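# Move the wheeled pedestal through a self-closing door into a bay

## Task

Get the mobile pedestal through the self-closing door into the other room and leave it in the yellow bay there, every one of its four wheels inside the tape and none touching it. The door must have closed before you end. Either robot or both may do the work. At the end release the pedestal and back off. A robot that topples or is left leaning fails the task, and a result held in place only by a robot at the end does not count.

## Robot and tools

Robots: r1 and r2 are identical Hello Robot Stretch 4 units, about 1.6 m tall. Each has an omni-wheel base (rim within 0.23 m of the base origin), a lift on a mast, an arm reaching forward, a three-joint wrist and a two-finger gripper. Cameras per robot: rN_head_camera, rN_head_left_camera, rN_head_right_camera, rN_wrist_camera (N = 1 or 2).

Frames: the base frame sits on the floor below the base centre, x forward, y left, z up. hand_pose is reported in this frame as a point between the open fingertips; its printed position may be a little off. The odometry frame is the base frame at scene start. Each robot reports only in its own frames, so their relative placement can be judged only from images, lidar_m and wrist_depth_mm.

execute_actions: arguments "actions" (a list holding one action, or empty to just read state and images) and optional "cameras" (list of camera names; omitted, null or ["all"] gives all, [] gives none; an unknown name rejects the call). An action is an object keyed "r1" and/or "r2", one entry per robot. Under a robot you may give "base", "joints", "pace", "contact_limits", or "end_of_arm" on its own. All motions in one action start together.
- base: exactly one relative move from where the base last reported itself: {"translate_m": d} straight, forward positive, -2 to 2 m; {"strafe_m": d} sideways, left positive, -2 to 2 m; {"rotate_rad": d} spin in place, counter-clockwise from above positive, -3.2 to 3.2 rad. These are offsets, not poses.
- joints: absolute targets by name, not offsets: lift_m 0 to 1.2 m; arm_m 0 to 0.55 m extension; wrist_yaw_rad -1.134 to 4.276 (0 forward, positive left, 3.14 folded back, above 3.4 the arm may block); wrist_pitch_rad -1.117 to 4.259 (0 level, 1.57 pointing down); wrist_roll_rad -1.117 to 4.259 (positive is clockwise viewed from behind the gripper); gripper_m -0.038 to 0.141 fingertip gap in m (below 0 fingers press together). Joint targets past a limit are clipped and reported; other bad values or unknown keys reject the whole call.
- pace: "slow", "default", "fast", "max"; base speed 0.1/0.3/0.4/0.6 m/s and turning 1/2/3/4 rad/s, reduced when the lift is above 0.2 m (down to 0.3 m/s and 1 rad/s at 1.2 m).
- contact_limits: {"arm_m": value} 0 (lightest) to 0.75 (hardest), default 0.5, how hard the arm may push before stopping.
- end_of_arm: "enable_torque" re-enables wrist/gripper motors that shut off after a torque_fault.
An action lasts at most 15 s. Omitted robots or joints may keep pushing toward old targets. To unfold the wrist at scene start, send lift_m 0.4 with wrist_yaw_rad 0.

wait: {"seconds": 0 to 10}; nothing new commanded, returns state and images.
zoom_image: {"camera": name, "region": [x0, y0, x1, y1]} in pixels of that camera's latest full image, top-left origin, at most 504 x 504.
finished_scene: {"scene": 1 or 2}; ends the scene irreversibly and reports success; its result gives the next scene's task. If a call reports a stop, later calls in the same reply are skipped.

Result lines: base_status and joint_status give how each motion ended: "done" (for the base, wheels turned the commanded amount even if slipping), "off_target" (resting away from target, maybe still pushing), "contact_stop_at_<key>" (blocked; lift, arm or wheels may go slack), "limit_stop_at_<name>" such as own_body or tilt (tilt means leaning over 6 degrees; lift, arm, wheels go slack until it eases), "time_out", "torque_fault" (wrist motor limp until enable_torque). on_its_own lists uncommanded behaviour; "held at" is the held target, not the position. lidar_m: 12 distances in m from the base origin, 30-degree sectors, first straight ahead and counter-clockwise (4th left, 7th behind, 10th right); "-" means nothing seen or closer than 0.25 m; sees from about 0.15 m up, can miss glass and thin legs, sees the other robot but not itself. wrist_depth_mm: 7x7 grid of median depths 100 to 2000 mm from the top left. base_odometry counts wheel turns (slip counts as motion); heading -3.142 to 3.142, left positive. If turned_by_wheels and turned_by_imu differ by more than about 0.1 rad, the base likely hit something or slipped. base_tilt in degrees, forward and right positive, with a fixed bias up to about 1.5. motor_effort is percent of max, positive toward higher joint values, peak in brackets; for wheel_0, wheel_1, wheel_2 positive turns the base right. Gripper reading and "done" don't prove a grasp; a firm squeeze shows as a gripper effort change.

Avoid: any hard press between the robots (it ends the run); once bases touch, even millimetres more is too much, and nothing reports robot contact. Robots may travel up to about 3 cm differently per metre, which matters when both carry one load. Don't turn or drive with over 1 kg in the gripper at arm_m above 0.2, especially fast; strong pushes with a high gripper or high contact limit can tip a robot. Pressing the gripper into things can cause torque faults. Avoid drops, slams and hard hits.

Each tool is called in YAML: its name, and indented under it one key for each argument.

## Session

execute_actions:
  actions: []

Scene clock: 0.00 s.
r1.base_odometry: x=+0.000 y=+0.000 heading=+0.000 (m, m, rad; r1's odometry frame)
r1.turned_by_wheels: +0.000 (rad since the last result)
r1.turned_by_imu: +0.000 (rad since the last result)
r1.base_tilt: forward=+0.0 right=+0.2 (deg)
r1.lidar_m: 0.72 0.68 0.70 0.98 1.64 1.69 2.26 4.01 1.83 1.19 1.12 1.05
r1.base_status: not commanded
r1.joint_positions: lift_m=+0.185 arm_m=+0.000 wrist_yaw_rad=+3.187 wrist_pitch_rad=+0.021 wrist_roll_rad=-0.008 gripper_m=+0.057
r1.joint_status: not commanded
r1.motor_effort: lift_m=+21 arm_m=+0 wrist_yaw_rad=+1 wrist_pitch_rad=-6 wrist_roll_rad=-1 gripper_m=-4 wheel_0=+0 wheel_1=+1 wheel_2=+1 (%)
r1.hand_pose: x=-0.1210 y=+0.0743 z=+0.3576 quat_wxyz=(-0.023, -0.010, -0.004, +1.000) (m; r1's base frame)
r1.wrist_depth_mm: - 141 244 - - 1921 1576 / - 109 140 - - 1863 1576 / - 112 138 - - 1863 1499 / - 124 154 - - 1863 1499 / 139 - - - - 1863 1537 / 798 1756 1397 1708 221 1756 1537 / 931 1098 946 1098 946 991 1060
r2.base_odometry: x=+0.000 y=+0.000 heading=+0.000 (m, m, rad; r2's odometry frame)
r2.turned_by_wheels: +0.000 (rad since the last result)
r2.turned_by_imu: +0.000 (rad since the last result)
r2.base_tilt: forward=-0.3 right=+0.2 (deg)
r2.lidar_m: 1.61 1.83 2.43 2.44 2.80 2.07 2.16 2.72 2.28 2.28 1.90 1.61
r2.base_status: not commanded
r2.joint_positions: lift_m=+0.227 arm_m=-0.002 wrist_yaw_rad=+3.134 wrist_pitch_rad=+0.021 wrist_roll_rad=+0.016 gripper_m=+0.057
r2.joint_status: not commanded
r2.motor_effort: lift_m=+21 arm_m=-2 wrist_yaw_rad=-1 wrist_pitch_rad=-7 wrist_roll_rad=-2 gripper_m=-1 wheel_0=+0 wheel_1=+0 wheel_2=+0 (%)
r2.hand_pose: x=-0.1191 y=+0.0896 z=+0.3992 quat_wxyz=(+0.004, -0.010, +0.008, +1.000) (m; r2's base frame)
r2.wrist_depth_mm: 143 144 - - - - - / - 142 - - - - - / - 123 189 - - - - / 103 138 204 - - - - / 136 154 - - - - - / - - 1808 - 1708 1808 1808 / 1205 1255 193 1118 1008 1160 1138
pictures: r1_head_camera, r1_head_left_camera, r1_head_right_camera, r1_wrist_camera, r2_head_camera, r2_head_left_camera, r2_head_right_camera, r2_wrist_camera
Images, in order (width x height): r1_head_camera 420x560, r1_head_left_camera 420x672, r1_head_right_camera 420x672, r1_wrist_camera 616x392, r2_head_camera 420x560, r2_head_left_camera 420x672, r2_head_right_camera 420x672, r2_wrist_camera 616x392.

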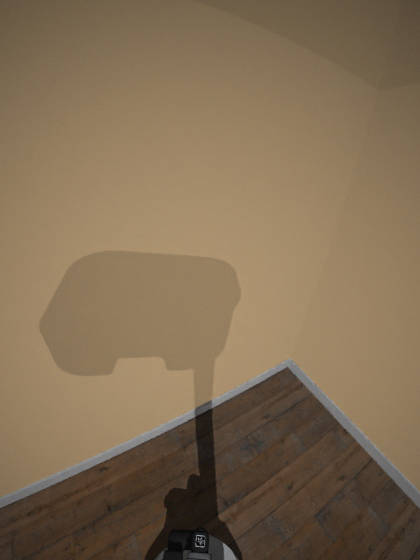

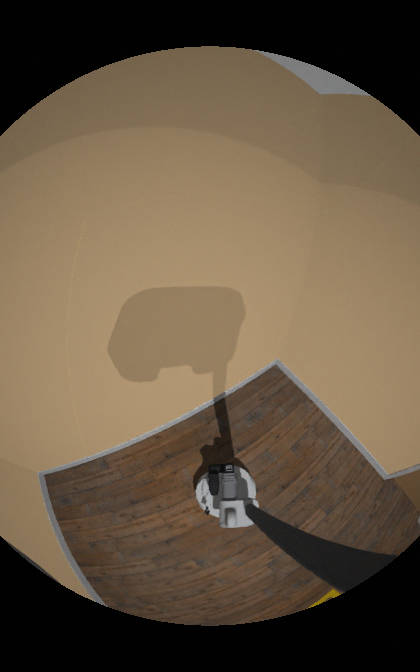

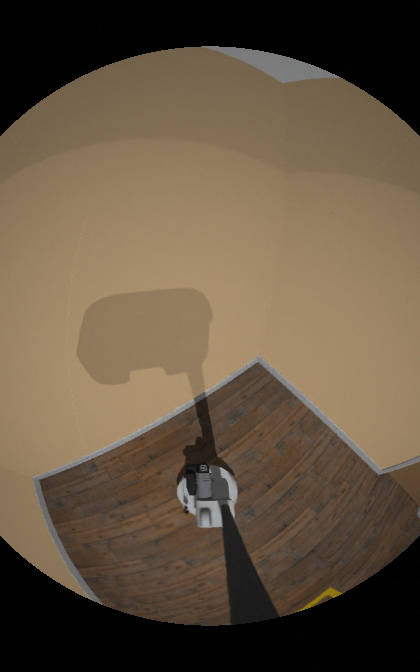

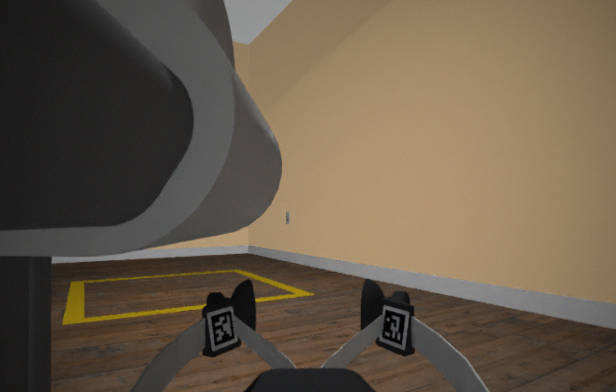

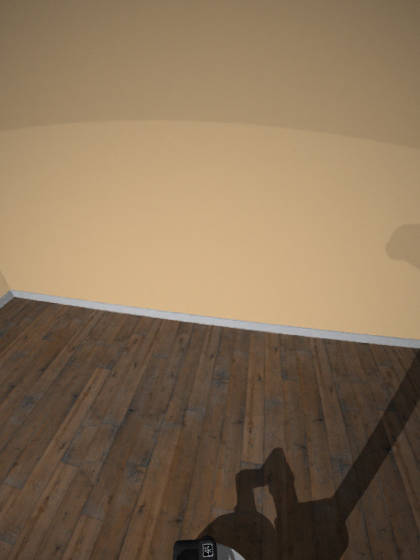

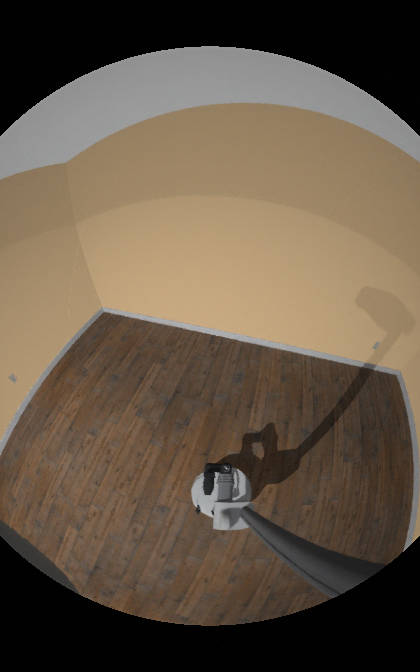

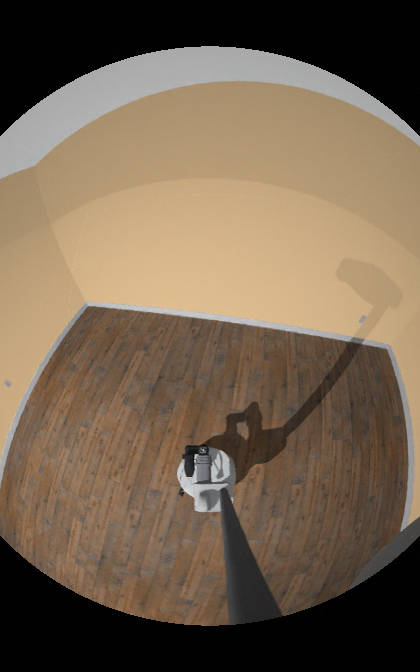

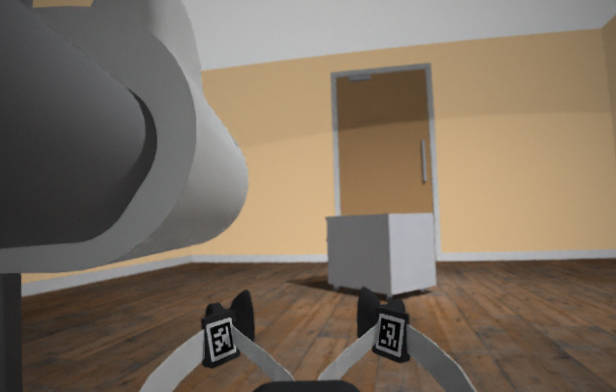

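execute_actions:
  actions:
    - {"r1":{"base":{"rotate_rad":0.58}},"r2":{"base":{"rotate_rad":2.97},"joints":{"lift_m":0.55}}}
  cameras: []

execute_actions:
  actions:
    - {"r1":{"base":{"translate_m":-1.55},"pace":"fast"},"r2":{"base":{"translate_m":1.3},"pace":"fast"}}
  cameras: []

execute_actions:
  actions:
    - {"r1":{"base":{"strafe_m":-0.75},"pace":"fast"},"r2":{"base":{"strafe_m":0.7},"pace":"fast"}}
  cameras: ["r1_head_right_camera","r2_head_camera","r2_head_left_camera"]

Scene clock: 8.03 s.
r1.base_odometry: x=+0.000 y=+0.000 heading=+0.579 (m, m, rad; r1's odometry frame)
r1.turned_by_wheels: +0.579 (rad since the last result)
r1.turned_by_imu: +0.573 (rad since the last result)
r1.base_tilt: forward=+0.1 right=+0.2 (deg)
r1.lidar_m: 0.68 0.72 1.01 1.61 1.72 2.35 4.17 1.58 1.17 1.10 0.97 0.72
r1.base_status: done
r1.joint_positions: lift_m=+0.185 arm_m=+0.000 wrist_yaw_rad=+3.187 wrist_pitch_rad=+0.021 wrist_roll_rad=-0.008 gripper_m=+0.057
r1.joint_status: not commanded
r1.motor_effort: lift_m=+21(21) arm_m=+0(0) wrist_yaw_rad=-3(1) wrist_pitch_rad=-6(7) wrist_roll_rad=-2(1) gripper_m=-4(7) wheel_0=-4(8) wheel_1=-2(9) wheel_2=-4(14) (%)
r1.hand_pose: x=-0.1210 y=+0.0743 z=+0.3576 quat_wxyz=(-0.023, -0.010, -0.004, +1.000) (m; r1's base frame)
r1.wrist_depth_mm: - 142 243 - - - - / - 110 140 - - - - / - 112 139 - - - - / - 124 154 - - - - / 139 - - - - - - / 809 1756 1397 1808 220 1756 1708 / 931 1078 946 1098 946 991 1060
r2.base_odometry: x=+0.000 y=+0.000 heading=+2.970 (m, m, rad; r2's odometry frame)
r2.turned_by_wheels: +2.970 (rad since the last result)
r2.turned_by_imu: +2.896 (rad since the last result)
r2.base_tilt: forward=-0.3 right=+0.2 (deg)
r2.lidar_m: 2.09 3.10 2.33 2.27 2.18 1.65 1.60 1.72 2.46 2.45 2.57 3.71
r2.base_status: done
r2.joint_positions: lift_m=+0.550 arm_m=-0.002 wrist_yaw_rad=+3.134 wrist_pitch_rad=+0.021 wrist_roll_rad=+0.016 gripper_m=+0.057
r2.joint_status: all done
r2.motor_effort: lift_m=+26(28) arm_m=-2(2) wrist_yaw_rad=+0(0) wrist_pitch_rad=-6(6) wrist_roll_rad=-2(2) gripper_m=-2(1) wheel_0=+0(4) wheel_1=+1(6) wheel_2=+1(7) (%)
r2.hand_pose: x=-0.1191 y=+0.0896 z=+0.7219 quat_wxyz=(+0.004, -0.010, +0.008, +1.000) (m; r2's base frame)
r2.wrist_depth_mm: 143 144 1756 1708 1708 1708 1708 / - 142 1756 1708 1708 1756 1708 / - 123 189 1708 1756 1808 1708 / 104 138 205 1661 1661 1661 1661 / 136 154 1708 1708 1661 1708 1661 / 1708 1708 1661 1618 1661 1618 1618 / 1661 1708 193 1618 1661 1661 1618
pictures: none
No camera images: the call's "cameras" was empty. Leave "cameras" out to get every camera's image.

Scene clock: 13.20 s.
r1.base_odometry: x=-1.297 y=-0.848 heading=+0.579 (m, m, rad; r1's odometry frame)
r1.turned_by_wheels: +0.000 (rad since the last result)
r1.turned_by_imu: -0.004 (rad since the last result)
r1.base_tilt: forward=+0.2 right=+0.3 (deg)
r1.lidar_m: 2.20 2.32 1.70 1.63 1.72 2.37 2.48 1.59 1.25 1.19 1.16 1.62
r1.base_status: done
r1.joint_positions: lift_m=+0.185 arm_m=+0.000 wrist_yaw_rad=+3.187 wrist_pitch_rad=+0.021 wrist_roll_rad=-0.008 gripper_m=+0.057
r1.joint_status: not commanded
r1.motor_effort: lift_m=+21(21) arm_m=+0(0) wrist_yaw_rad=+0(2) wrist_pitch_rad=-7(6) wrist_roll_rad=-1(1) gripper_m=-4(4) wheel_0=-5(11) wheel_1=-4(9) wheel_2=+4(13) (%)
r1.hand_pose: x=-0.1210 y=+0.0743 z=+0.3576 quat_wxyz=(-0.023, -0.010, -0.004, +1.000) (m; r1's base frame)
r1.wrist_depth_mm: - 141 244 - - - - / - 109 140 - - - - / - 112 139 - - - - / - 124 154 - - - - / 140 - - - - - - / 809 1808 1430 1808 220 1756 1708 / 960 1098 960 1078 960 991 1042
r2.base_odometry: x=-1.281 y=+0.222 heading=+2.970 (m, m, rad; r2's odometry frame)
r2.turned_by_wheels: +0.000 (rad since the last result)
r2.turned_by_imu: +0.002 (rad since the last result)
r2.base_tilt: forward=-0.3 right=+0.2 (deg)
r2.lidar_m: 0.80 3.02 2.28 2.24 2.33 2.99 2.91 3.09 2.59 2.51 2.70 0.81
r2.base_status: done
r2.joint_positions: lift_m=+0.550 arm_m=-0.002 wrist_yaw_rad=+3.134 wrist_pitch_rad=+0.021 wrist_roll_rad=+0.016 gripper_m=+0.057
r2.joint_status: not commanded
r2.motor_effort: lift_m=+26(26) arm_m=-2(2) wrist_yaw_rad=+0(0) wrist_pitch_rad=-6(7) wrist_roll_rad=-2(2) gripper_m=-4(2) wheel_0=+0(7) wheel_1=+0(6) wheel_2=+0(12) (%)
r2.hand_pose: x=-0.1191 y=+0.0896 z=+0.7219 quat_wxyz=(+0.004, -0.010, +0.008, +1.000) (m; r2's base frame)
r2.wrist_depth_mm: 143 144 - - - - - / - 142 - - - - - / - 123 189 - - - - / 103 138 204 - - - - / 136 154 - - - - - / - - - - - - - / - - 193 1921 1708 - -
pictures: none
No camera images: the call's "cameras" was empty. Leave "cameras" out to get every camera's image.

Scene clock: 16.23 s.
r1.base_odometry: x=-0.887 y=-1.476 heading=+0.579 (m, m, rad; r1's odometry frame)
r1.turned_by_wheels: +0.000 (rad since the last result)
r1.turned_by_imu: +0.000 (rad since the last result)
r1.base_tilt: forward=+0.1 right=+0.3 (deg)
r1.lidar_m: 1.57 2.33 2.49 2.39 2.50 2.60 1.51 0.67 0.46 0.43 0.48 0.52
r1.base_status: done
r1.joint_positions: lift_m=+0.185 arm_m=+0.000 wrist_yaw_rad=+3.187 wrist_pitch_rad=+0.021 wrist_roll_rad=-0.008 gripper_m=+0.057
r1.joint_status: not commanded
r1.motor_effort: lift_m=+21(21) arm_m=+0(0) wrist_yaw_rad=+1(1) wrist_pitch_rad=-6(6) wrist_roll_rad=-1(2) gripper_m=-2(4) wheel_0=+0(12) wheel_1=+0(15) wheel_2=+0(1) (%)
r1.hand_pose: x=-0.1210 y=+0.0743 z=+0.3576 quat_wxyz=(-0.023, -0.010, -0.004, +1.000) (m; r1's base frame)
r1.wrist_depth_mm: - 142 244 - - - - / - 109 140 - - - - / - 113 139 - - - - / - 124 154 - - - - / 139 788 1756 - - - - / 484 976 1281 1808 222 1708 1708 / 741 842 960 1098 931 1008 1078
r2.base_odometry: x=-1.400 y=-0.468 heading=+2.970 (m, m, rad; r2's odometry frame)
r2.turned_by_wheels: +0.000 (rad since the last result)
r2.turned_by_imu: +0.004 (rad since the last result)
r2.base_tilt: forward=-0.4 right=+0.2 (deg)
r2.lidar_m: 2.95 2.06 1.59 1.52 1.63 2.35 2.84 3.04 3.32 3.23 1.20 1.20
r2.base_status: done
r2.joint_positions: lift_m=+0.550 arm_m=-0.002 wrist_yaw_rad=+3.134 wrist_pitch_rad=+0.021 wrist_roll_rad=+0.016 gripper_m=+0.057
r2.joint_status: not commanded
r2.motor_effort: lift_m=+25(26) arm_m=-2(2) wrist_yaw_rad=+0(0) wrist_pitch_rad=-7(7) wrist_roll_rad=-2(2) gripper_m=+2(2) wheel_0=+0(11) wheel_1=-2(12) wheel_2=-1(0) (%)
r2.hand_pose: x=-0.1191 y=+0.0896 z=+0.7219 quat_wxyz=(+0.004, -0.010, +0.008, +1.000) (m; r2's base frame)
r2.wrist_depth_mm: 143 143 - - - - - / - 142 - - - - - / - 123 189 - - - - / 104 138 204 - - - - / 136 154 - - - - - / - - - - - - - / - - 193 1863 1661 - 1921
pictures: r1_head_right_camera, r2_head_camera, r2_head_left_camera
Images, in order (width x height): r1_head_right_camera 420x672, r2_head_camera 420x560, r2_head_left_camera 420x672.

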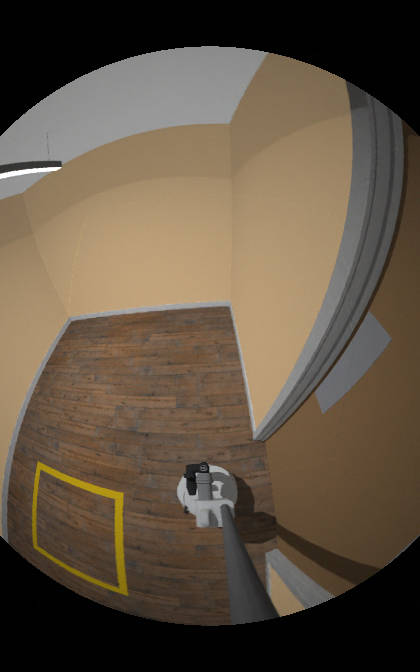

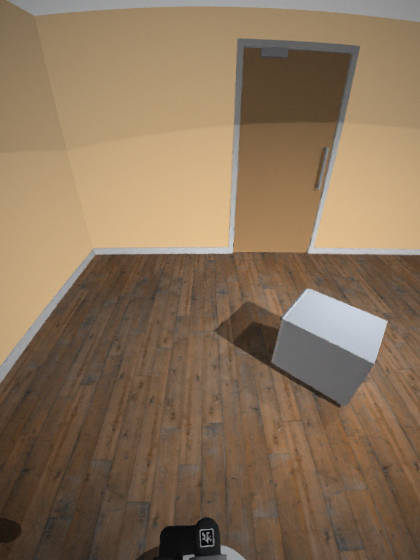

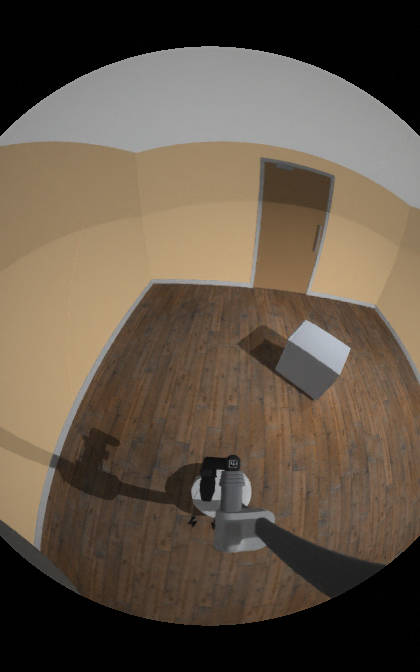

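execute_actions:
  actions:
    - {"r1":{"base":{"strafe_m":-0.17}},"r2":{"base":{"rotate_rad":-0.6}}}
  cameras: []

execute_actions:
  actions:
    - {"r1":{"base":{"strafe_m":-0.45},"pace":"slow"},"r2":{"base":{"translate_m":0.93}}}
  cameras: []

execute_actions:
  actions:
    - {"r1":{"base":{"strafe_m":-0.45},"pace":"slow"},"r2":{"base":{"translate_m":0.4},"pace":"slow"}}
  cameras: ["r1_head_right_camera","r2_head_left_camera"]

Scene clock: 25.67 s.
r1.base_odometry: x=-0.794 y=-1.618 heading=+0.579 (m, m, rad; r1's odometry frame)
r1.turned_by_wheels: +0.000 (rad since the last result)
r1.turned_by_imu: -0.001 (rad since the last result)
r1.base_tilt: forward=+0.2 right=+0.3 (deg)
r1.lidar_m: 0.90 2.31 2.67 2.57 2.68 2.59 0.86 0.41 0.29 0.27 0.28 0.40
r1.base_status: done
r1.joint_positions: lift_m=+0.185 arm_m=+0.000 wrist_yaw_rad=+3.187 wrist_pitch_rad=+0.021 wrist_roll_rad=-0.008 gripper_m=+0.057
r1.joint_status: not commanded
r1.motor_effort: lift_m=+21(21) arm_m=+0(0) wrist_yaw_rad=+0(1) wrist_pitch_rad=-6(6) wrist_roll_rad=-1(1) gripper_m=-2(3) wheel_0=+2(10) wheel_1=-2(11) wheel_2=+0(4) (%)
r1.hand_pose: x=-0.1210 y=+0.0743 z=+0.3576 quat_wxyz=(-0.023, -0.010, -0.004, +1.000) (m; r1's base frame)
r1.wrist_depth_mm: - 141 243 - - - - / - 109 140 - - - - / - 113 139 - - - - / - 124 154 - - - - / 140 654 1138 - - - - / 389 741 842 1756 220 1708 1756 / 554 691 891 1098 946 976 1060
r2.base_odometry: x=-1.400 y=-0.468 heading=+2.370 (m, m, rad; r2's odometry frame)
r2.turned_by_wheels: -0.600 (rad since the last result)
r2.turned_by_imu: -0.585 (rad since the last result)
r2.base_tilt: forward=-0.3 right=+0.2 (deg)
r2.lidar_m: 1.18 2.93 2.24 1.61 1.54 1.60 2.20 2.87 2.96 3.37 3.21 1.21
r2.base_status: done
r2.joint_positions: lift_m=+0.550 arm_m=-0.002 wrist_yaw_rad=+3.134 wrist_pitch_rad=+0.021 wrist_roll_rad=+0.016 gripper_m=+0.057
r2.joint_status: not commanded
r2.motor_effort: lift_m=+25(25) arm_m=-1(1) wrist_yaw_rad=+0(1) wrist_pitch_rad=-6(7) wrist_roll_rad=-2(2) gripper_m=-1(0) wheel_0=+0(6) wheel_1=-2(7) wheel_2=-1(5) (%)
r2.hand_pose: x=-0.1191 y=+0.0896 z=+0.7219 quat_wxyz=(+0.004, -0.010, +0.008, +1.000) (m; r2's base frame)
r2.wrist_depth_mm: 143 144 - - - 1576 1366 / - 142 - - - 1618 1366 / - 123 189 - - 1618 1366 / 103 138 204 - - 1618 1336 / 136 154 - - - 1618 1336 / - - - - 1863 1576 1366 / - - 192 1863 1708 1576 1336
pictures: none
No camera images: the call's "cameras" was empty. Leave "cameras" out to get every camera's image.

Scene clock: 31.30 s.
r1.base_odometry: x=-0.548 y=-1.994 heading=+0.578 (m, m, rad; r1's odometry frame)
r1.turned_by_wheels: -0.001 (rad since the last result)
r1.turned_by_imu: -0.005 (rad since the last result)
r1.base_tilt: forward=+0.2 right=+0.2 (deg)
r1.lidar_m: 0.35 0.36 3.14 3.02 3.13 0.63 0.26 0.25 - 0.25 0.30 2.29
r1.base_status: done
r1.joint_positions: lift_m=+0.185 arm_m=+0.000 wrist_yaw_rad=+3.187 wrist_pitch_rad=+0.021 wrist_roll_rad=-0.008 gripper_m=+0.057
r1.joint_status: not commanded
r1.motor_effort: lift_m=+21(21) arm_m=+0(0) wrist_yaw_rad=+2(2) wrist_pitch_rad=-6(7) wrist_roll_rad=-1(1) gripper_m=-3(3) wheel_0=+11(21) wheel_1=-17(31) wheel_2=-2(0) (%)
r1.hand_pose: x=-0.1210 y=+0.0743 z=+0.3576 quat_wxyz=(-0.023, -0.010, -0.004, +1.000) (m; r1's base frame)
r1.wrist_depth_mm: - 142 244 640 - - - / - 109 140 621 - - - / - 112 139 621 759 - - / - 124 154 615 750 - - / 139 332 455 609 732 - - / 264 359 404 603 220 1708 1661 / 303 340 421 535 723 991 1042
r2.base_odometry: x=-2.067 y=+0.180 heading=+2.370 (m, m, rad; r2's odometry frame)
r2.turned_by_wheels: +0.000 (rad since the last result)
r2.turned_by_imu: +0.002 (rad since the last result)
r2.base_tilt: forward=-0.3 right=+0.2 (deg)
r2.lidar_m: 0.28 0.32 2.24 2.12 2.02 2.08 2.88 3.65 3.79 2.86 0.34 0.28
r2.base_status: done
r2.joint_positions: lift_m=+0.550 arm_m=-0.002 wrist_yaw_rad=+3.134 wrist_pitch_rad=+0.021 wrist_roll_rad=+0.016 gripper_m=+0.057
r2.joint_status: not commanded
r2.motor_effort: lift_m=+25(26) arm_m=-2(1) wrist_yaw_rad=+0(0) wrist_pitch_rad=-6(6) wrist_roll_rad=-2(2) gripper_m=-2(1) wheel_0=+1(5) wheel_1=+1(7) wheel_2=+2(11) (%)
r2.hand_pose: x=-0.1191 y=+0.0896 z=+0.7219 quat_wxyz=(+0.004, -0.010, +0.008, +1.000) (m; r2's base frame)
r2.wrist_depth_mm: 143 144 - - - - 1756 / - 142 - - - - 1808 / - 123 189 - - - 1756 / 104 138 204 - - - 1756 / 136 154 - - - - 1708 / - - - - - - 1708 / - - 192 1863 1661 1983 1708
pictures: none
No camera images: the call's "cameras" was empty. Leave "cameras" out to get every camera's image.

Scene clock: 36.93 s.
r1.base_odometry: x=-0.303 y=-2.371 heading=+0.578 (m, m, rad; r1's odometry frame)
r1.turned_by_wheels: -0.001 (rad since the last result)
r1.turned_by_imu: -0.001 (rad since the last result)
r1.base_tilt: forward=+0.1 right=+0.2 (deg)
r1.lidar_m: 1.98 0.72 0.63 3.47 0.89 0.29 0.25 - 0.25 0.27 1.02 2.31
r1.base_status: done
r1.joint_positions: lift_m=+0.185 arm_m=+0.000 wrist_yaw_rad=+3.187 wrist_pitch_rad=+0.021 wrist_roll_rad=-0.008 gripper_m=+0.057
r1.joint_status: not commanded
r1.motor_effort: lift_m=+21(21) arm_m=+0(0) wrist_yaw_rad=+2(0) wrist_pitch_rad=-6(6) wrist_roll_rad=-1(1) gripper_m=-4(7) wheel_0=+5(15) wheel_1=-13(23) wheel_2=+1(2) (%)
r1.hand_pose: x=-0.1210 y=+0.0743 z=+0.3576 quat_wxyz=(-0.023, -0.010, -0.004, +1.000) (m; r1's base frame)
r1.wrist_depth_mm: - 142 243 413 477 564 676 / - 109 140 410 473 559 668 / - 112 139 404 466 554 661 / - 124 154 404 462 544 654 / 139 301 353 402 459 544 640 / 254 317 334 394 220 535 634 / 286 304 338 377 430 525 634
r2.base_odometry: x=-2.354 y=+0.459 heading=+2.370 (m, m, rad; r2's odometry frame)
r2.turned_by_wheels: +0.000 (rad since the last result)
r2.turned_by_imu: +0.000 (rad since the last result)
r2.base_tilt: forward=-0.3 right=+0.2 (deg)
r2.lidar_m: 0.25 0.32 1.87 2.29 2.21 2.28 3.16 4.00 3.63 0.27 0.25 0.25
r2.base_status: done
r2.joint_positions: lift_m=+0.550 arm_m=-0.002 wrist_yaw_rad=+3.134 wrist_pitch_rad=+0.021 wrist_roll_rad=+0.016 gripper_m=+0.057
r2.joint_status: not commanded
r2.motor_effort: lift_m=+25(25) arm_m=-2(2) wrist_yaw_rad=+1(0) wrist_pitch_rad=-7(7) wrist_roll_rad=-2(2) gripper_m=-1(0) wheel_0=+2(8) wheel_1=+0(5) wheel_2=-8(13) (%)
r2.hand_pose: x=-0.1191 y=+0.0896 z=+0.7220 quat_wxyz=(+0.004, -0.010, +0.008, +1.000) (m; r2's base frame)
r2.wrist_depth_mm: 143 144 - - - - 1921 / - 142 - - - - 1863 / - 123 189 - - - 1921 / 104 137 204 - - - 1983 / 136 154 - - - - 1921 / - - - - - - 1921 / - - 192 1863 1708 - 1808
pictures: r1_head_right_camera, r2_head_left_camera
Images, in order (width x height): r1_head_right_camera 420x672, r2_head_left_camera 420x672.

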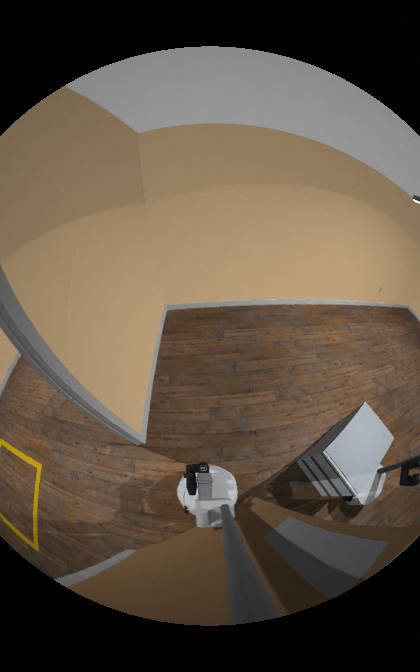

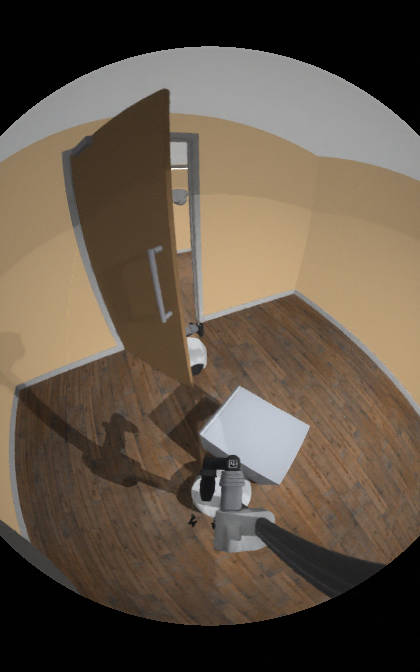

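execute_actions:
  actions:
    - {"r1":{"base":{"translate_m":-0.15},"pace":"slow"},"r2":{"base":{"rotate_rad":-0.55},"pace":"slow"}}
  cameras: []

execute_actions:
  actions:
    - {"r1":{"base":{"translate_m":-0.22},"pace":"slow"},"r2":{"base":{"translate_m":0.25},"pace":"slow"}}
  cameras: ["r1_head_right_camera","r2_head_left_camera"]

Scene clock: 44.40 s.
r1.base_odometry: x=-0.428 y=-2.452 heading=+0.578 (m, m, rad; r1's odometry frame)
r1.turned_by_wheels: +0.000 (rad since the last result)
r1.turned_by_imu: -0.001 (rad since the last result)
r1.base_tilt: forward=+0.2 right=+0.2 (deg)
r1.lidar_m: 2.00 0.72 0.72 3.45 0.53 0.25 0.25 - 0.25 0.31 0.73 2.48
r1.base_status: done
r1.joint_positions: lift_m=+0.185 arm_m=+0.000 wrist_yaw_rad=+3.187 wrist_pitch_rad=+0.021 wrist_roll_rad=-0.008 gripper_m=+0.057
r1.joint_status: not commanded
r1.motor_effort: lift_m=+21(21) arm_m=+0(0) wrist_yaw_rad=+1(2) wrist_pitch_rad=-6(6) wrist_roll_rad=-2(1) gripper_m=-5(5) wheel_0=-6(8) wheel_1=-7(13) wheel_2=+15(23) (%)
r1.hand_pose: x=-0.1210 y=+0.0743 z=+0.3576 quat_wxyz=(-0.023, -0.010, -0.004, +1.000) (m; r1's base frame)
r1.wrist_depth_mm: - 142 244 373 404 449 488 / - 109 140 368 402 439 488 / - 112 139 366 399 439 480 / - 124 154 364 397 433 477 / 139 300 332 359 392 427 473 / 255 307 319 359 220 427 469 / 289 300 322 345 375 424 459
r2.base_odometry: x=-2.353 y=+0.459 heading=+1.820 (m, m, rad; r2's odometry frame)
r2.turned_by_wheels: -0.549 (rad since the last result)
r2.turned_by_imu: -0.534 (rad since the last result)
r2.base_tilt: forward=-0.3 right=+0.2 (deg)
r2.lidar_m: 0.25 0.25 0.32 1.88 2.32 2.21 2.28 3.07 4.01 3.74 0.30 0.25
r2.base_status: done
r2.joint_positions: lift_m=+0.550 arm_m=-0.002 wrist_yaw_rad=+3.134 wrist_pitch_rad=+0.021 wrist_roll_rad=+0.016 gripper_m=+0.057
r2.joint_status: not commanded
r2.motor_effort: lift_m=+25(25) arm_m=-2(2) wrist_yaw_rad=+0(0) wrist_pitch_rad=-7(7) wrist_roll_rad=-2(2) gripper_m=-3(0) wheel_0=+8(11) wheel_1=+5(6) wheel_2=-5(5) (%)
r2.hand_pose: x=-0.1191 y=+0.0896 z=+0.7220 quat_wxyz=(+0.004, -0.010, +0.008, +1.000) (m; r2's base frame)
r2.wrist_depth_mm: 143 143 - - - - 1921 / - 142 - - - - 1921 / - 123 189 - - - 1921 / 104 138 204 - - - 1863 / 136 154 - - - - 1863 / - - - - - - 1756 / - - 192 1863 1661 1921 1863
pictures: none
No camera images: the call's "cameras" was empty. Leave "cameras" out to get every camera's image.

Scene clock: 48.17 s.
r1.base_odometry: x=-0.612 y=-2.572 heading=+0.577 (m, m, rad; r1's odometry frame)
r1.turned_by_wheels: -0.001 (rad since the last result)
r1.turned_by_imu: -0.001 (rad since the last result)
r1.base_tilt: forward=+0.1 right=+0.3 (deg)
r1.lidar_m: 2.06 0.87 3.60 3.43 0.29 0.25 - 0.25 0.25 0.96 0.80 0.86
r1.base_status: done
r1.joint_positions: lift_m=+0.185 arm_m=+0.000 wrist_yaw_rad=+3.187 wrist_pitch_rad=+0.021 wrist_roll_rad=-0.008 gripper_m=+0.057
r1.joint_status: not commanded
r1.motor_effort: lift_m=+21(21) arm_m=+0(0) wrist_yaw_rad=+1(0) wrist_pitch_rad=-6(6) wrist_roll_rad=-1(1) gripper_m=-3(5) wheel_0=-9(11) wheel_1=-13(14) wheel_2=+12(26) (%)
r1.hand_pose: x=-0.1210 y=+0.0743 z=+0.3576 quat_wxyz=(-0.023, -0.010, -0.004, +1.000) (m; r1's base frame)
r1.wrist_depth_mm: - 142 244 332 330 330 329 / - 110 140 329 327 327 327 / - 112 139 325 325 324 324 / - 124 154 324 320 322 322 / 140 322 322 322 320 320 319 / 272 320 319 319 221 317 317 / 317 317 315 317 315 314 314
r2.base_odometry: x=-2.415 y=+0.701 heading=+1.820 (m, m, rad; r2's odometry frame)
r2.turned_by_wheels: +0.000 (rad since the last result)
r2.turned_by_imu: +0.001 (rad since the last result)
r2.base_tilt: forward=-0.3 right=+0.2 (deg)
r2.lidar_m: 0.25 0.25 0.32 0.83 2.35 2.43 2.50 3.38 4.13 3.40 2.47 0.25
r2.base_status: done
r2.joint_positions: lift_m=+0.550 arm_m=-0.002 wrist_yaw_rad=+3.134 wrist_pitch_rad=+0.021 wrist_roll_rad=+0.016 gripper_m=+0.057
r2.joint_status: not commanded
r2.motor_effort: lift_m=+25(25) arm_m=-2(1) wrist_yaw_rad=+0(1) wrist_pitch_rad=-6(6) wrist_roll_rad=-2(2) gripper_m=-2(0) wheel_0=+6(14) wheel_1=+4(7) wheel_2=-7(9) (%)
r2.hand_pose: x=-0.1191 y=+0.0896 z=+0.7220 quat_wxyz=(+0.004, -0.010, +0.008, +1.000) (m; r2's base frame)
r2.wrist_depth_mm: 143 143 - - - - - / - 142 - - - - - / - 123 189 - - - - / 104 138 204 - - - - / 136 154 - - - - - / - - - - - - - / - - 193 1863 1661 - 1863
pictures: r1_head_right_camera, r2_head_left_camera
Images, in order (width x height): r1_head_right_camera 420x672, r2_head_left_camera 420x672.

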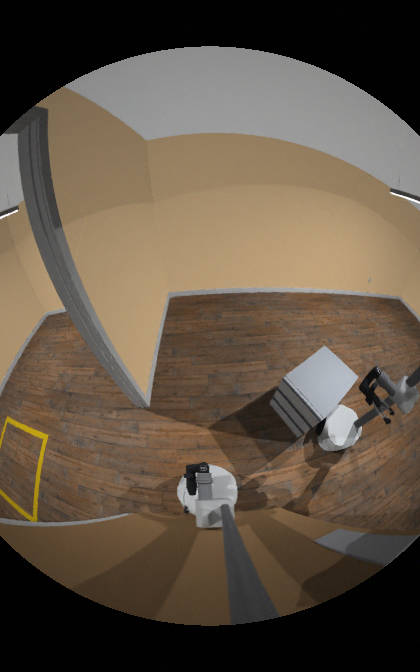

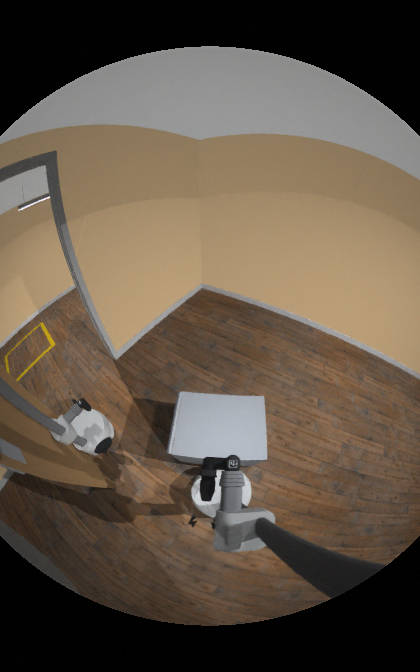

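execute_actions:
  actions:
    - {"r1":{"base":{"strafe_m":-0.1},"pace":"slow"},"r2":{"base":{"strafe_m":0.12},"pace":"slow"}}
  cameras: []

execute_actions:
  actions:
    - {"r1":{"base":{"translate_m":-0.04},"pace":"slow"},"r2":{"base":{"translate_m":0.22},"pace":"slow"}}
  cameras: []

execute_actions:
  actions:
    - {"r2":{"base":{"translate_m":-0.12}}}
  cameras: []

execute_actions:
  actions:
    - {"r1":{"base":{"strafe_m":-0.33},"pace":"slow"},"r2":{"base":{"strafe_m":-0.65}}}
  cameras: ["r1_head_right_camera","r2_head_left_camera"]

Scene clock: 59.27 s.
r1.base_odometry: x=-0.557 y=-2.656 heading=+0.576 (m, m, rad; r1's odometry frame)
r1.turned_by_wheels: +0.000 (rad since the last result)
r1.turned_by_imu: -0.002 (rad since the last result)
r1.base_tilt: forward=+0.1 right=+0.3 (deg)
r1.lidar_m: 2.41 0.97 1.04 3.56 0.30 0.25 - 0.25 0.26 0.74 0.71 0.75
r1.base_status: done
r1.joint_positions: lift_m=+0.185 arm_m=+0.000 wrist_yaw_rad=+3.187 wrist_pitch_rad=+0.021 wrist_roll_rad=-0.008 gripper_m=+0.057
r1.joint_status: not commanded
r1.motor_effort: lift_m=+21(21) arm_m=+0(0) wrist_yaw_rad=+3(2) wrist_pitch_rad=-6(6) wrist_roll_rad=+0(2) gripper_m=-1(6) wheel_0=+2(9) wheel_1=-10(17) wheel_2=+2(11) (%)
r1.hand_pose: x=-0.1210 y=+0.0743 z=+0.3576 quat_wxyz=(-0.023, -0.010, -0.004, +1.000) (m; r1's base frame)
r1.wrist_depth_mm: - 142 243 330 329 330 327 / - 109 140 327 325 327 325 / - 113 139 327 325 324 325 / - 124 154 322 322 322 320 / 140 320 322 320 320 319 320 / 272 322 320 319 221 317 314 / 319 319 317 317 314 314 312
r2.base_odometry: x=-2.531 y=+0.671 heading=+1.820 (m, m, rad; r2's odometry frame)
r2.turned_by_wheels: +0.000 (rad since the last result)
r2.turned_by_imu: +0.001 (rad since the last result)
r2.base_tilt: forward=-0.3 right=+0.3 (deg)
r2.lidar_m: 0.25 0.25 0.76 0.71 2.20 2.38 2.44 3.32 4.24 3.49 0.30 0.25
r2.base_status: done
r2.joint_positions: lift_m=+0.550 arm_m=-0.002 wrist_yaw_rad=+3.134 wrist_pitch_rad=+0.021 wrist_roll_rad=+0.016 gripper_m=+0.057
r2.joint_status: not commanded
r2.motor_effort: lift_m=+25(25) arm_m=-2(2) wrist_yaw_rad=+0(0) wrist_pitch_rad=-6(7) wrist_roll_rad=-2(2) gripper_m=-1(1) wheel_0=-2(5) wheel_1=+0(5) wheel_2=-1(5) (%)
r2.hand_pose: x=-0.1191 y=+0.0896 z=+0.7220 quat_wxyz=(+0.004, -0.010, +0.008, +1.000) (m; r2's base frame)
r2.wrist_depth_mm: 143 143 - - - - - / - 142 - - - - - / - 123 189 - - - - / 104 138 205 - - - - / 136 154 - - - - - / - - - - - - 1983 / - - 192 1863 1756 - 1863
pictures: none
No camera images: the call's "cameras" was empty. Leave "cameras" out to get every camera's image.

Scene clock: 62.77 s.
r1.base_odometry: x=-0.590 y=-2.677 heading=+0.576 (m, m, rad; r1's odometry frame)
r1.turned_by_wheels: -0.001 (rad since the last result)
r1.turned_by_imu: -0.002 (rad since the last result)
r1.base_tilt: forward=+0.0 right=+0.3 (deg)
r1.lidar_m: 2.44 0.98 3.69 3.55 0.28 0.25 - 0.25 0.29 5.15 0.73 0.76
r1.base_status: done
r1.joint_positions: lift_m=+0.185 arm_m=+0.000 wrist_yaw_rad=+3.187 wrist_pitch_rad=+0.021 wrist_roll_rad=-0.008 gripper_m=+0.057
r1.joint_status: not commanded
r1.motor_effort: lift_m=+21(21) arm_m=+0(0) wrist_yaw_rad=+0(0) wrist_pitch_rad=-6(6) wrist_roll_rad=-1(2) gripper_m=-3(4) wheel_0=-9(14) wheel_1=-11(17) wheel_2=+11(20) (%)
r1.hand_pose: x=-0.1210 y=+0.0743 z=+0.3576 quat_wxyz=(-0.023, -0.010, -0.004, +1.000) (m; r1's base frame)
r1.wrist_depth_mm: - 142 244 327 322 317 312 / - 109 140 325 319 314 310 / - 112 139 324 317 310 307 / - 124 154 322 315 309 304 / 139 325 322 319 312 307 303 / 277 327 317 315 220 304 301 / 327 325 319 314 306 301 297
r2.base_odometry: x=-2.586 y=+0.884 heading=+1.820 (m, m, rad; r2's odometry frame)
r2.turned_by_wheels: +0.000 (rad since the last result)
r2.turned_by_imu: +0.001 (rad since the last result)
r2.base_tilt: forward=-0.3 right=+0.2 (deg)
r2.lidar_m: 0.25 0.26 1.50 0.74 0.84 2.58 2.65 3.57 4.34 3.22 0.25 0.25
r2.base_status: done
r2.joint_positions: lift_m=+0.550 arm_m=-0.002 wrist_yaw_rad=+3.134 wrist_pitch_rad=+0.021 wrist_roll_rad=+0.016 gripper_m=+0.057
r2.joint_status: not commanded
r2.motor_effort: lift_m=+25(25) arm_m=-2(1) wrist_yaw_rad=+0(0) wrist_pitch_rad=-7(7) wrist_roll_rad=-2(2) gripper_m=-2(1) wheel_0=+5(13) wheel_1=+4(6) wheel_2=-7(10) (%)
r2.hand_pose: x=-0.1191 y=+0.0896 z=+0.7220 quat_wxyz=(+0.004, -0.010, +0.008, +1.000) (m; r2's base frame)
r2.wrist_depth_mm: 143 143 - - - - - / - 142 - - - - - / - 123 189 - - - - / 104 138 204 - - - - / 136 154 - - - - - / - - - - - - - / - - 192 1863 1708 - -
pictures: none
No camera images: the call's "cameras" was empty. Leave "cameras" out to get every camera's image.

Scene clock: 64.43 s.
r1.base_odometry: x=-0.590 y=-2.677 heading=+0.576 (m, m, rad; r1's odometry frame)
r1.turned_by_wheels: +0.000 (rad since the last result)
r1.turned_by_imu: +0.000 (rad since the last result)
r1.base_tilt: forward=+0.2 right=+0.2 (deg)
r1.lidar_m: 2.44 0.99 3.69 3.55 0.28 0.25 - 0.25 0.31 0.79 0.74 0.77
r1.base_status: not commanded
r1.joint_positions: lift_m=+0.185 arm_m=+0.000 wrist_yaw_rad=+3.187 wrist_pitch_rad=+0.021 wrist_roll_rad=-0.008 gripper_m=+0.057
r1.joint_status: not commanded
r1.motor_effort: lift_m=+21(21) arm_m=+0(0) wrist_yaw_rad=+1(0) wrist_pitch_rad=-7(6) wrist_roll_rad=-1(2) gripper_m=-6(3) wheel_0=-9(9) wheel_1=-11(11) wheel_2=+11(11) (%)
r1.hand_pose: x=-0.1210 y=+0.0743 z=+0.3576 quat_wxyz=(-0.023, -0.010, -0.004, +1.000) (m; r1's base frame)
r1.wrist_depth_mm: - 142 244 329 322 317 310 / - 109 140 325 319 315 310 / - 113 139 322 317 314 306 / - 124 154 320 315 310 303 / 139 325 324 319 314 309 303 / 276 327 317 315 221 306 301 / 327 324 319 310 306 300 298
r2.base_odometry: x=-2.556 y=+0.768 heading=+1.820 (m, m, rad; r2's odometry frame)
r2.turned_by_wheels: +0.000 (rad since the last result)
r2.turned_by_imu: +0.000 (rad since the last result)
r2.base_tilt: forward=-0.3 right=+0.2 (deg)
r2.lidar_m: 0.30 0.37 0.80 0.74 0.77 2.46 2.55 3.41 4.28 3.36 0.41 0.31
r2.base_status: done
r2.joint_positions: lift_m=+0.550 arm_m=-0.002 wrist_yaw_rad=+3.134 wrist_pitch_rad=+0.021 wrist_roll_rad=+0.016 gripper_m=+0.057
r2.joint_status: not commanded
r2.motor_effort: lift_m=+25(25) arm_m=-2(1) wrist_yaw_rad=+1(0) wrist_pitch_rad=-7(6) wrist_roll_rad=-1(2) gripper_m=-1(0) wheel_0=-1(4) wheel_1=-1(4) wheel_2=-1(7) (%)
r2.hand_pose: x=-0.1191 y=+0.0896 z=+0.7220 quat_wxyz=(+0.004, -0.010, +0.008, +1.000) (m; r2's base frame)
r2.wrist_depth_mm: 143 144 - - - - - / - 142 - - - - - / - 123 189 - - - - / 104 138 203 - - - - / 136 154 - - - - - / - - - - - - - / - - 191 1808 1708 - 1921
pictures: none
No camera images: the call's "cameras" was empty. Leave "cameras" out to get every camera's image.

Scene clock: 68.87 s.
r1.base_odometry: x=-0.411 y=-2.954 heading=+0.575 (m, m, rad; r1's odometry frame)
r1.turned_by_wheels: -0.001 (rad since the last result)
r1.turned_by_imu: -0.002 (rad since the last result)
r1.base_tilt: forward=+0.1 right=+0.3 (deg)
r1.lidar_m: 0.69 1.36 1.22 0.74 0.28 0.25 2.10 2.17 3.02 4.82 1.09 0.61
r1.base_status: done
r1.joint_positions: lift_m=+0.185 arm_m=+0.000 wrist_yaw_rad=+3.187 wrist_pitch_rad=+0.021 wrist_roll_rad=-0.008 gripper_m=+0.057
r1.joint_status: not commanded
r1.motor_effort: lift_m=+21(21) arm_m=+0(0) wrist_yaw_rad=-1(3) wrist_pitch_rad=-6(6) wrist_roll_rad=-1(1) gripper_m=-5(3) wheel_0=+2(6) wheel_1=-9(16) wheel_2=+0(10) (%)
r1.hand_pose: x=-0.1210 y=+0.0743 z=+0.3576 quat_wxyz=(-0.023, -0.010, -0.004, +1.000) (m; r1's base frame)
r1.wrist_depth_mm: - 142 243 329 324 319 315 / - 109 140 327 322 315 314 / - 112 138 322 320 314 310 / - 124 154 322 317 314 307 / 139 325 322 320 314 309 306 / 820 1756 319 317 220 306 304 / 946 1008 317 314 307 303 301
r2.base_odometry: x=-1.926 y=+0.928 heading=+1.820 (m, m, rad; r2's odometry frame)
r2.turned_by_wheels: +0.000 (rad since the last result)
r2.turned_by_imu: -0.003 (rad since the last result)
r2.base_tilt: forward=-0.3 right=+0.1 (deg)
r2.lidar_m: 2.05 0.42 0.39 1.10 2.90 2.76 2.86 3.87 3.72 2.93 2.10 1.98
r2.base_status: done
r2.joint_positions: lift_m=+0.550 arm_m=-0.002 wrist_yaw_rad=+3.134 wrist_pitch_rad=+0.021 wrist_roll_rad=+0.016 gripper_m=+0.057
r2.joint_status: not commanded
r2.motor_effort: lift_m=+25(25) arm_m=-2(1) wrist_yaw_rad=+0(0) wrist_pitch_rad=-6(6) wrist_roll_rad=-2(2) gripper_m=-2(1) wheel_0=-1(8) wheel_1=+2(9) wheel_2=+1(2) (%)
r2.hand_pose: x=-0.1191 y=+0.0896 z=+0.7220 quat_wxyz=(+0.004, -0.010, +0.008, +1.000) (m; r2's base frame)
r2.wrist_depth_mm: 143 144 - - - - - / - 142 - - - - - / - 123 189 - - - - / 104 138 204 - - - - / 136 154 - - - - - / - - - - - - - / - - 193 1863 1756 - -
pictures: r1_head_right_camera, r2_head_left_camera
Images, in order (width x height): r1_head_right_camera 420x672, r2_head_left_camera 420x672.

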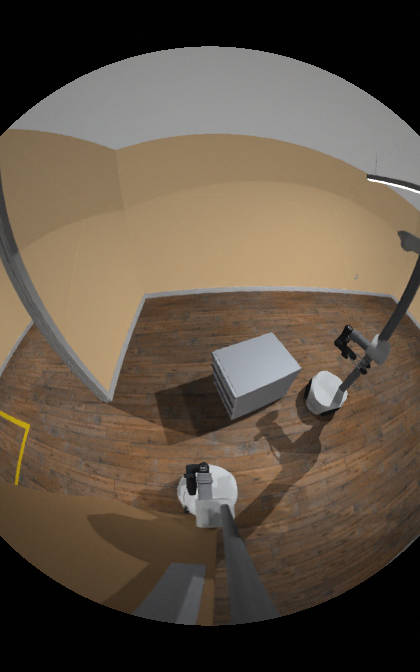

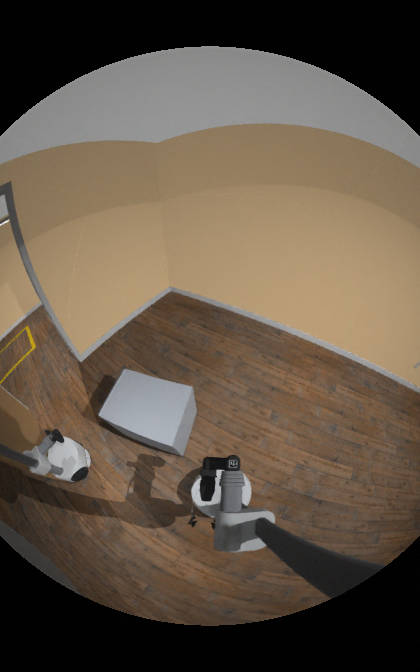

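execute_actions:
  actions:
    - {"r1":{"base":{"rotate_rad":-1.9},"pace":"slow"},"r2":{"base":{"translate_m":0.46}}}
  cameras: []

execute_actions:
  actions:
    - {"r2":{"base":{"rotate_rad":1.5}}}
  cameras: ["r2_head_left_camera"]

execute_actions:
  actions:
    - {"r2":{"base":{"translate_m":0.45},"pace":"slow"}}
  cameras: ["r2_head_left_camera"]

Scene clock: 78.57 s.
r1.base_odometry: x=-0.411 y=-2.953 heading=-1.323 (m, m, rad; r1's odometry frame)
r1.turned_by_wheels: -1.899 (rad since the last result)
r1.turned_by_imu: -1.884 (rad since the last result)
r1.base_tilt: forward=+0.1 right=+0.2 (deg)
r1.lidar_m: 3.83 4.83 0.76 0.61 2.13 1.23 3.92 0.46 0.25 0.25 2.08 2.36
r1.base_status: done
r1.joint_positions: lift_m=+0.185 arm_m=+0.000 wrist_yaw_rad=+3.187 wrist_pitch_rad=+0.021 wrist_roll_rad=-0.008 gripper_m=+0.057
r1.joint_status: not commanded
r1.motor_effort: lift_m=+21(21) arm_m=+0(0) wrist_yaw_rad=+0(1) wrist_pitch_rad=-6(6) wrist_roll_rad=-1(2) gripper_m=-5(3) wheel_0=+9(13) wheel_1=+2(7) wheel_2=+7(17) (%)
r1.hand_pose: x=-0.1210 y=+0.0743 z=+0.3576 quat_wxyz=(-0.023, -0.010, -0.004, +1.000) (m; r1's base frame)
r1.wrist_depth_mm: - 142 243 - - 1336 1464 / - 109 140 - - 1366 1430 / - 112 139 - - 1336 1430 / - 124 154 - - 1336 1366 / 140 917 - - - 1281 1430 / 455 1756 1430 1756 222 1308 1366 / 683 991 946 1098 917 991 1042
r2.base_odometry: x=-2.040 y=+1.374 heading=+1.820 (m, m, rad; r2's odometry frame)
r2.turned_by_wheels: +0.000 (rad since the last result)
r2.turned_by_imu: +0.001 (rad since the last result)
r2.base_tilt: forward=-0.3 right=+0.2 (deg)
r2.lidar_m: 1.64 1.99 0.25 0.25 0.30 3.16 3.30 4.10 3.92 2.33 1.65 1.59
r2.base_status: done
r2.joint_positions: lift_m=+0.550 arm_m=-0.002 wrist_yaw_rad=+3.134 wrist_pitch_rad=+0.021 wrist_roll_rad=+0.016 gripper_m=+0.057
r2.joint_status: not commanded
r2.motor_effort: lift_m=+25(25) arm_m=-1(2) wrist_yaw_rad=+0(0) wrist_pitch_rad=-7(7) wrist_roll_rad=-2(2) gripper_m=-2(4) wheel_0=+1(5) wheel_1=+0(5) wheel_2=+0(10) (%)
r2.hand_pose: x=-0.1191 y=+0.0896 z=+0.7220 quat_wxyz=(+0.004, -0.010, +0.008, +1.000) (m; r2's base frame)
r2.wrist_depth_mm: 143 143 - - - - - / - 141 - - - - - / - 123 189 - - - - / 104 138 204 - - - - / 136 154 - - - - - / - - - - - - - / - - 193 1921 1756 - -
pictures: none
No camera images: the call's "cameras" was empty. Leave "cameras" out to get every camera's image.

Scene clock: 80.57 s.
r1.base_odometry: x=-0.411 y=-2.953 heading=-1.323 (m, m, rad; r1's odometry frame)
r1.turned_by_wheels: +0.000 (rad since the last result)
r1.turned_by_imu: -0.001 (rad since the last result)
r1.base_tilt: forward=+0.1 right=+0.2 (deg)
r1.lidar_m: 3.84 4.83 0.77 0.58 2.13 1.19 3.88 0.46 0.25 0.25 2.08 2.35
r1.base_status: not commanded
r1.joint_positions: lift_m=+0.185 arm_m=+0.000 wrist_yaw_rad=+3.187 wrist_pitch_rad=+0.021 wrist_roll_rad=-0.008 gripper_m=+0.057
r1.joint_status: not commanded
r1.motor_effort: lift_m=+21(21) arm_m=+0(0) wrist_yaw_rad=+2(1) wrist_pitch_rad=-7(7) wrist_roll_rad=-1(2) gripper_m=-2(5) wheel_0=+8(8) wheel_1=+2(2) wheel_2=+7(8) (%)
r1.hand_pose: x=-0.1210 y=+0.0743 z=+0.3576 quat_wxyz=(-0.023, -0.010, -0.004, +1.000) (m; r1's base frame)
r1.wrist_depth_mm: - 142 243 - - 1366 1499 / - 109 140 - - 1336 1464 / - 112 139 - - 1366 1464 / - 124 154 - - 1336 1430 / 139 917 - - - 1336 1430 / 455 1756 1464 1808 220 1281 1366 / 691 991 960 1098 931 976 1060
r2.base_odometry: x=-2.040 y=+1.374 heading=-2.963 (m, m, rad; r2's odometry frame)
r2.turned_by_wheels: +1.500 (rad since the last result)
r2.turned_by_imu: +1.463 (rad since the last result)
r2.base_tilt: forward=-0.4 right=+0.2 (deg)
r2.lidar_m: 0.26 0.28 3.17 3.21 4.05 3.91 2.53 1.73 1.58 1.60 2.02 0.27
r2.base_status: done
r2.joint_positions: lift_m=+0.550 arm_m=-0.002 wrist_yaw_rad=+3.134 wrist_pitch_rad=+0.021 wrist_roll_rad=+0.016 gripper_m=+0.057
r2.joint_status: not commanded
r2.motor_effort: lift_m=+25(25) arm_m=-2(2) wrist_yaw_rad=-1(1) wrist_pitch_rad=-7(7) wrist_roll_rad=-2(2) gripper_m=-1(1) wheel_0=+1(5) wheel_1=+0(6) wheel_2=+0(8) (%)
r2.hand_pose: x=-0.1191 y=+0.0896 z=+0.7220 quat_wxyz=(+0.004, -0.010, +0.008, +1.000) (m; r2's base frame)
r2.wrist_depth_mm: 143 143 - - - - - / - 142 - - - - - / - 123 189 - - - - / 104 138 204 - - - - / 136 154 - - - - - / 1618 - - - - - - / 1618 1863 193 1863 1618 - -
pictures: r2_head_left_camera
Images, in order (width x height): r2_head_left_camera 420x672.

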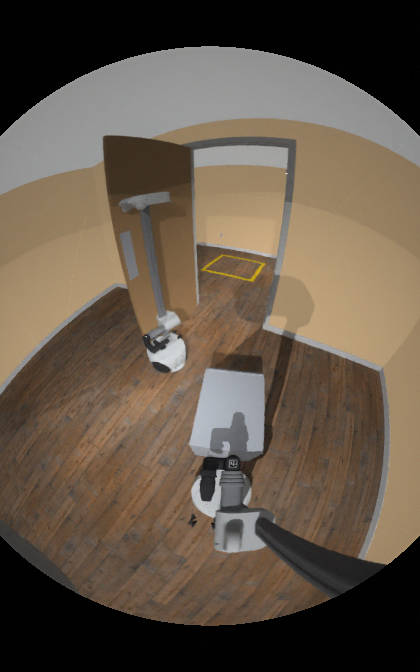

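Scene clock: 86.33 s.
r1.base_odometry: x=-0.411 y=-2.953 heading=-1.323 (m, m, rad; r1's odometry frame)
r1.turned_by_wheels: +0.000 (rad since the last result)
r1.turned_by_imu: -0.002 (rad since the last result)
r1.base_tilt: forward=+0.1 right=+0.2 (deg)
r1.lidar_m: 3.85 4.82 0.70 0.43 0.38 1.22 3.89 0.46 0.25 0.26 2.10 2.37
r1.base_status: not commanded
r1.joint_positions: lift_m=+0.185 arm_m=+0.000 wrist_yaw_rad=+3.187 wrist_pitch_rad=+0.021 wrist_roll_rad=-0.008 gripper_m=+0.057
r1.joint_status: not commanded
r1.motor_effort: lift_m=+21(21) arm_m=+0(0) wrist_yaw_rad=-1(2) wrist_pitch_rad=-6(7) wrist_roll_rad=-2(1) gripper_m=-4(6) wheel_0=+9(9) wheel_1=+2(2) wheel_2=+8(7) (%)
r1.hand_pose: x=-0.1210 y=+0.0743 z=+0.3576 quat_wxyz=(-0.023, -0.010, -0.004, +1.000) (m; r1's base frame)
r1.wrist_depth_mm: - 142 243 - - 1366 1430 / - 109 140 - - 1366 1499 / - 112 139 - - 1336 1464 / - 124 154 - - 1336 1464 / 140 931 - - - 1336 1430 / 452 1808 1397 1808 221 1308 1397 / 683 1008 960 1078 946 976 1060
r2.base_odometry: x=-2.483 y=+1.294 heading=-2.962 (m, m, rad; r2's odometry frame)
r2.turned_by_wheels: +0.000 (rad since the last result)
r2.turned_by_imu: +0.001 (rad since the last result)
r2.base_tilt: forward=-0.3 right=+0.2 (deg)
r2.lidar_m: 0.25 0.25 0.89 3.05 3.82 4.33 2.87 1.90 1.76 1.82 0.31 0.25
r2.base_status: done
r2.joint_positions: lift_m=+0.550 arm_m=-0.002 wrist_yaw_rad=+3.134 wrist_pitch_rad=+0.021 wrist_roll_rad=+0.016 gripper_m=+0.057
r2.joint_status: not commanded
r2.motor_effort: lift_m=+25(25) arm_m=-2(1) wrist_yaw_rad=+1(1) wrist_pitch_rad=-6(7) wrist_roll_rad=-2(2) gripper_m=-2(3) wheel_0=+3(7) wheel_1=+5(6) wheel_2=-5(12) (%)
r2.hand_pose: x=-0.1191 y=+0.0896 z=+0.7220 quat_wxyz=(+0.004, -0.010, +0.008, +1.000) (m; r2's base frame)
r2.wrist_depth_mm: 143 144 - - - - - / - 142 - - - - - / - 123 189 - - - - / 103 138 205 - - - - / 136 154 - - - - - / 1808 - - - - - - / 1808 - 193 1863 1756 - -
pictures: r2_head_left_camera
Images, in order (width x height): r2_head_left_camera 420x672.

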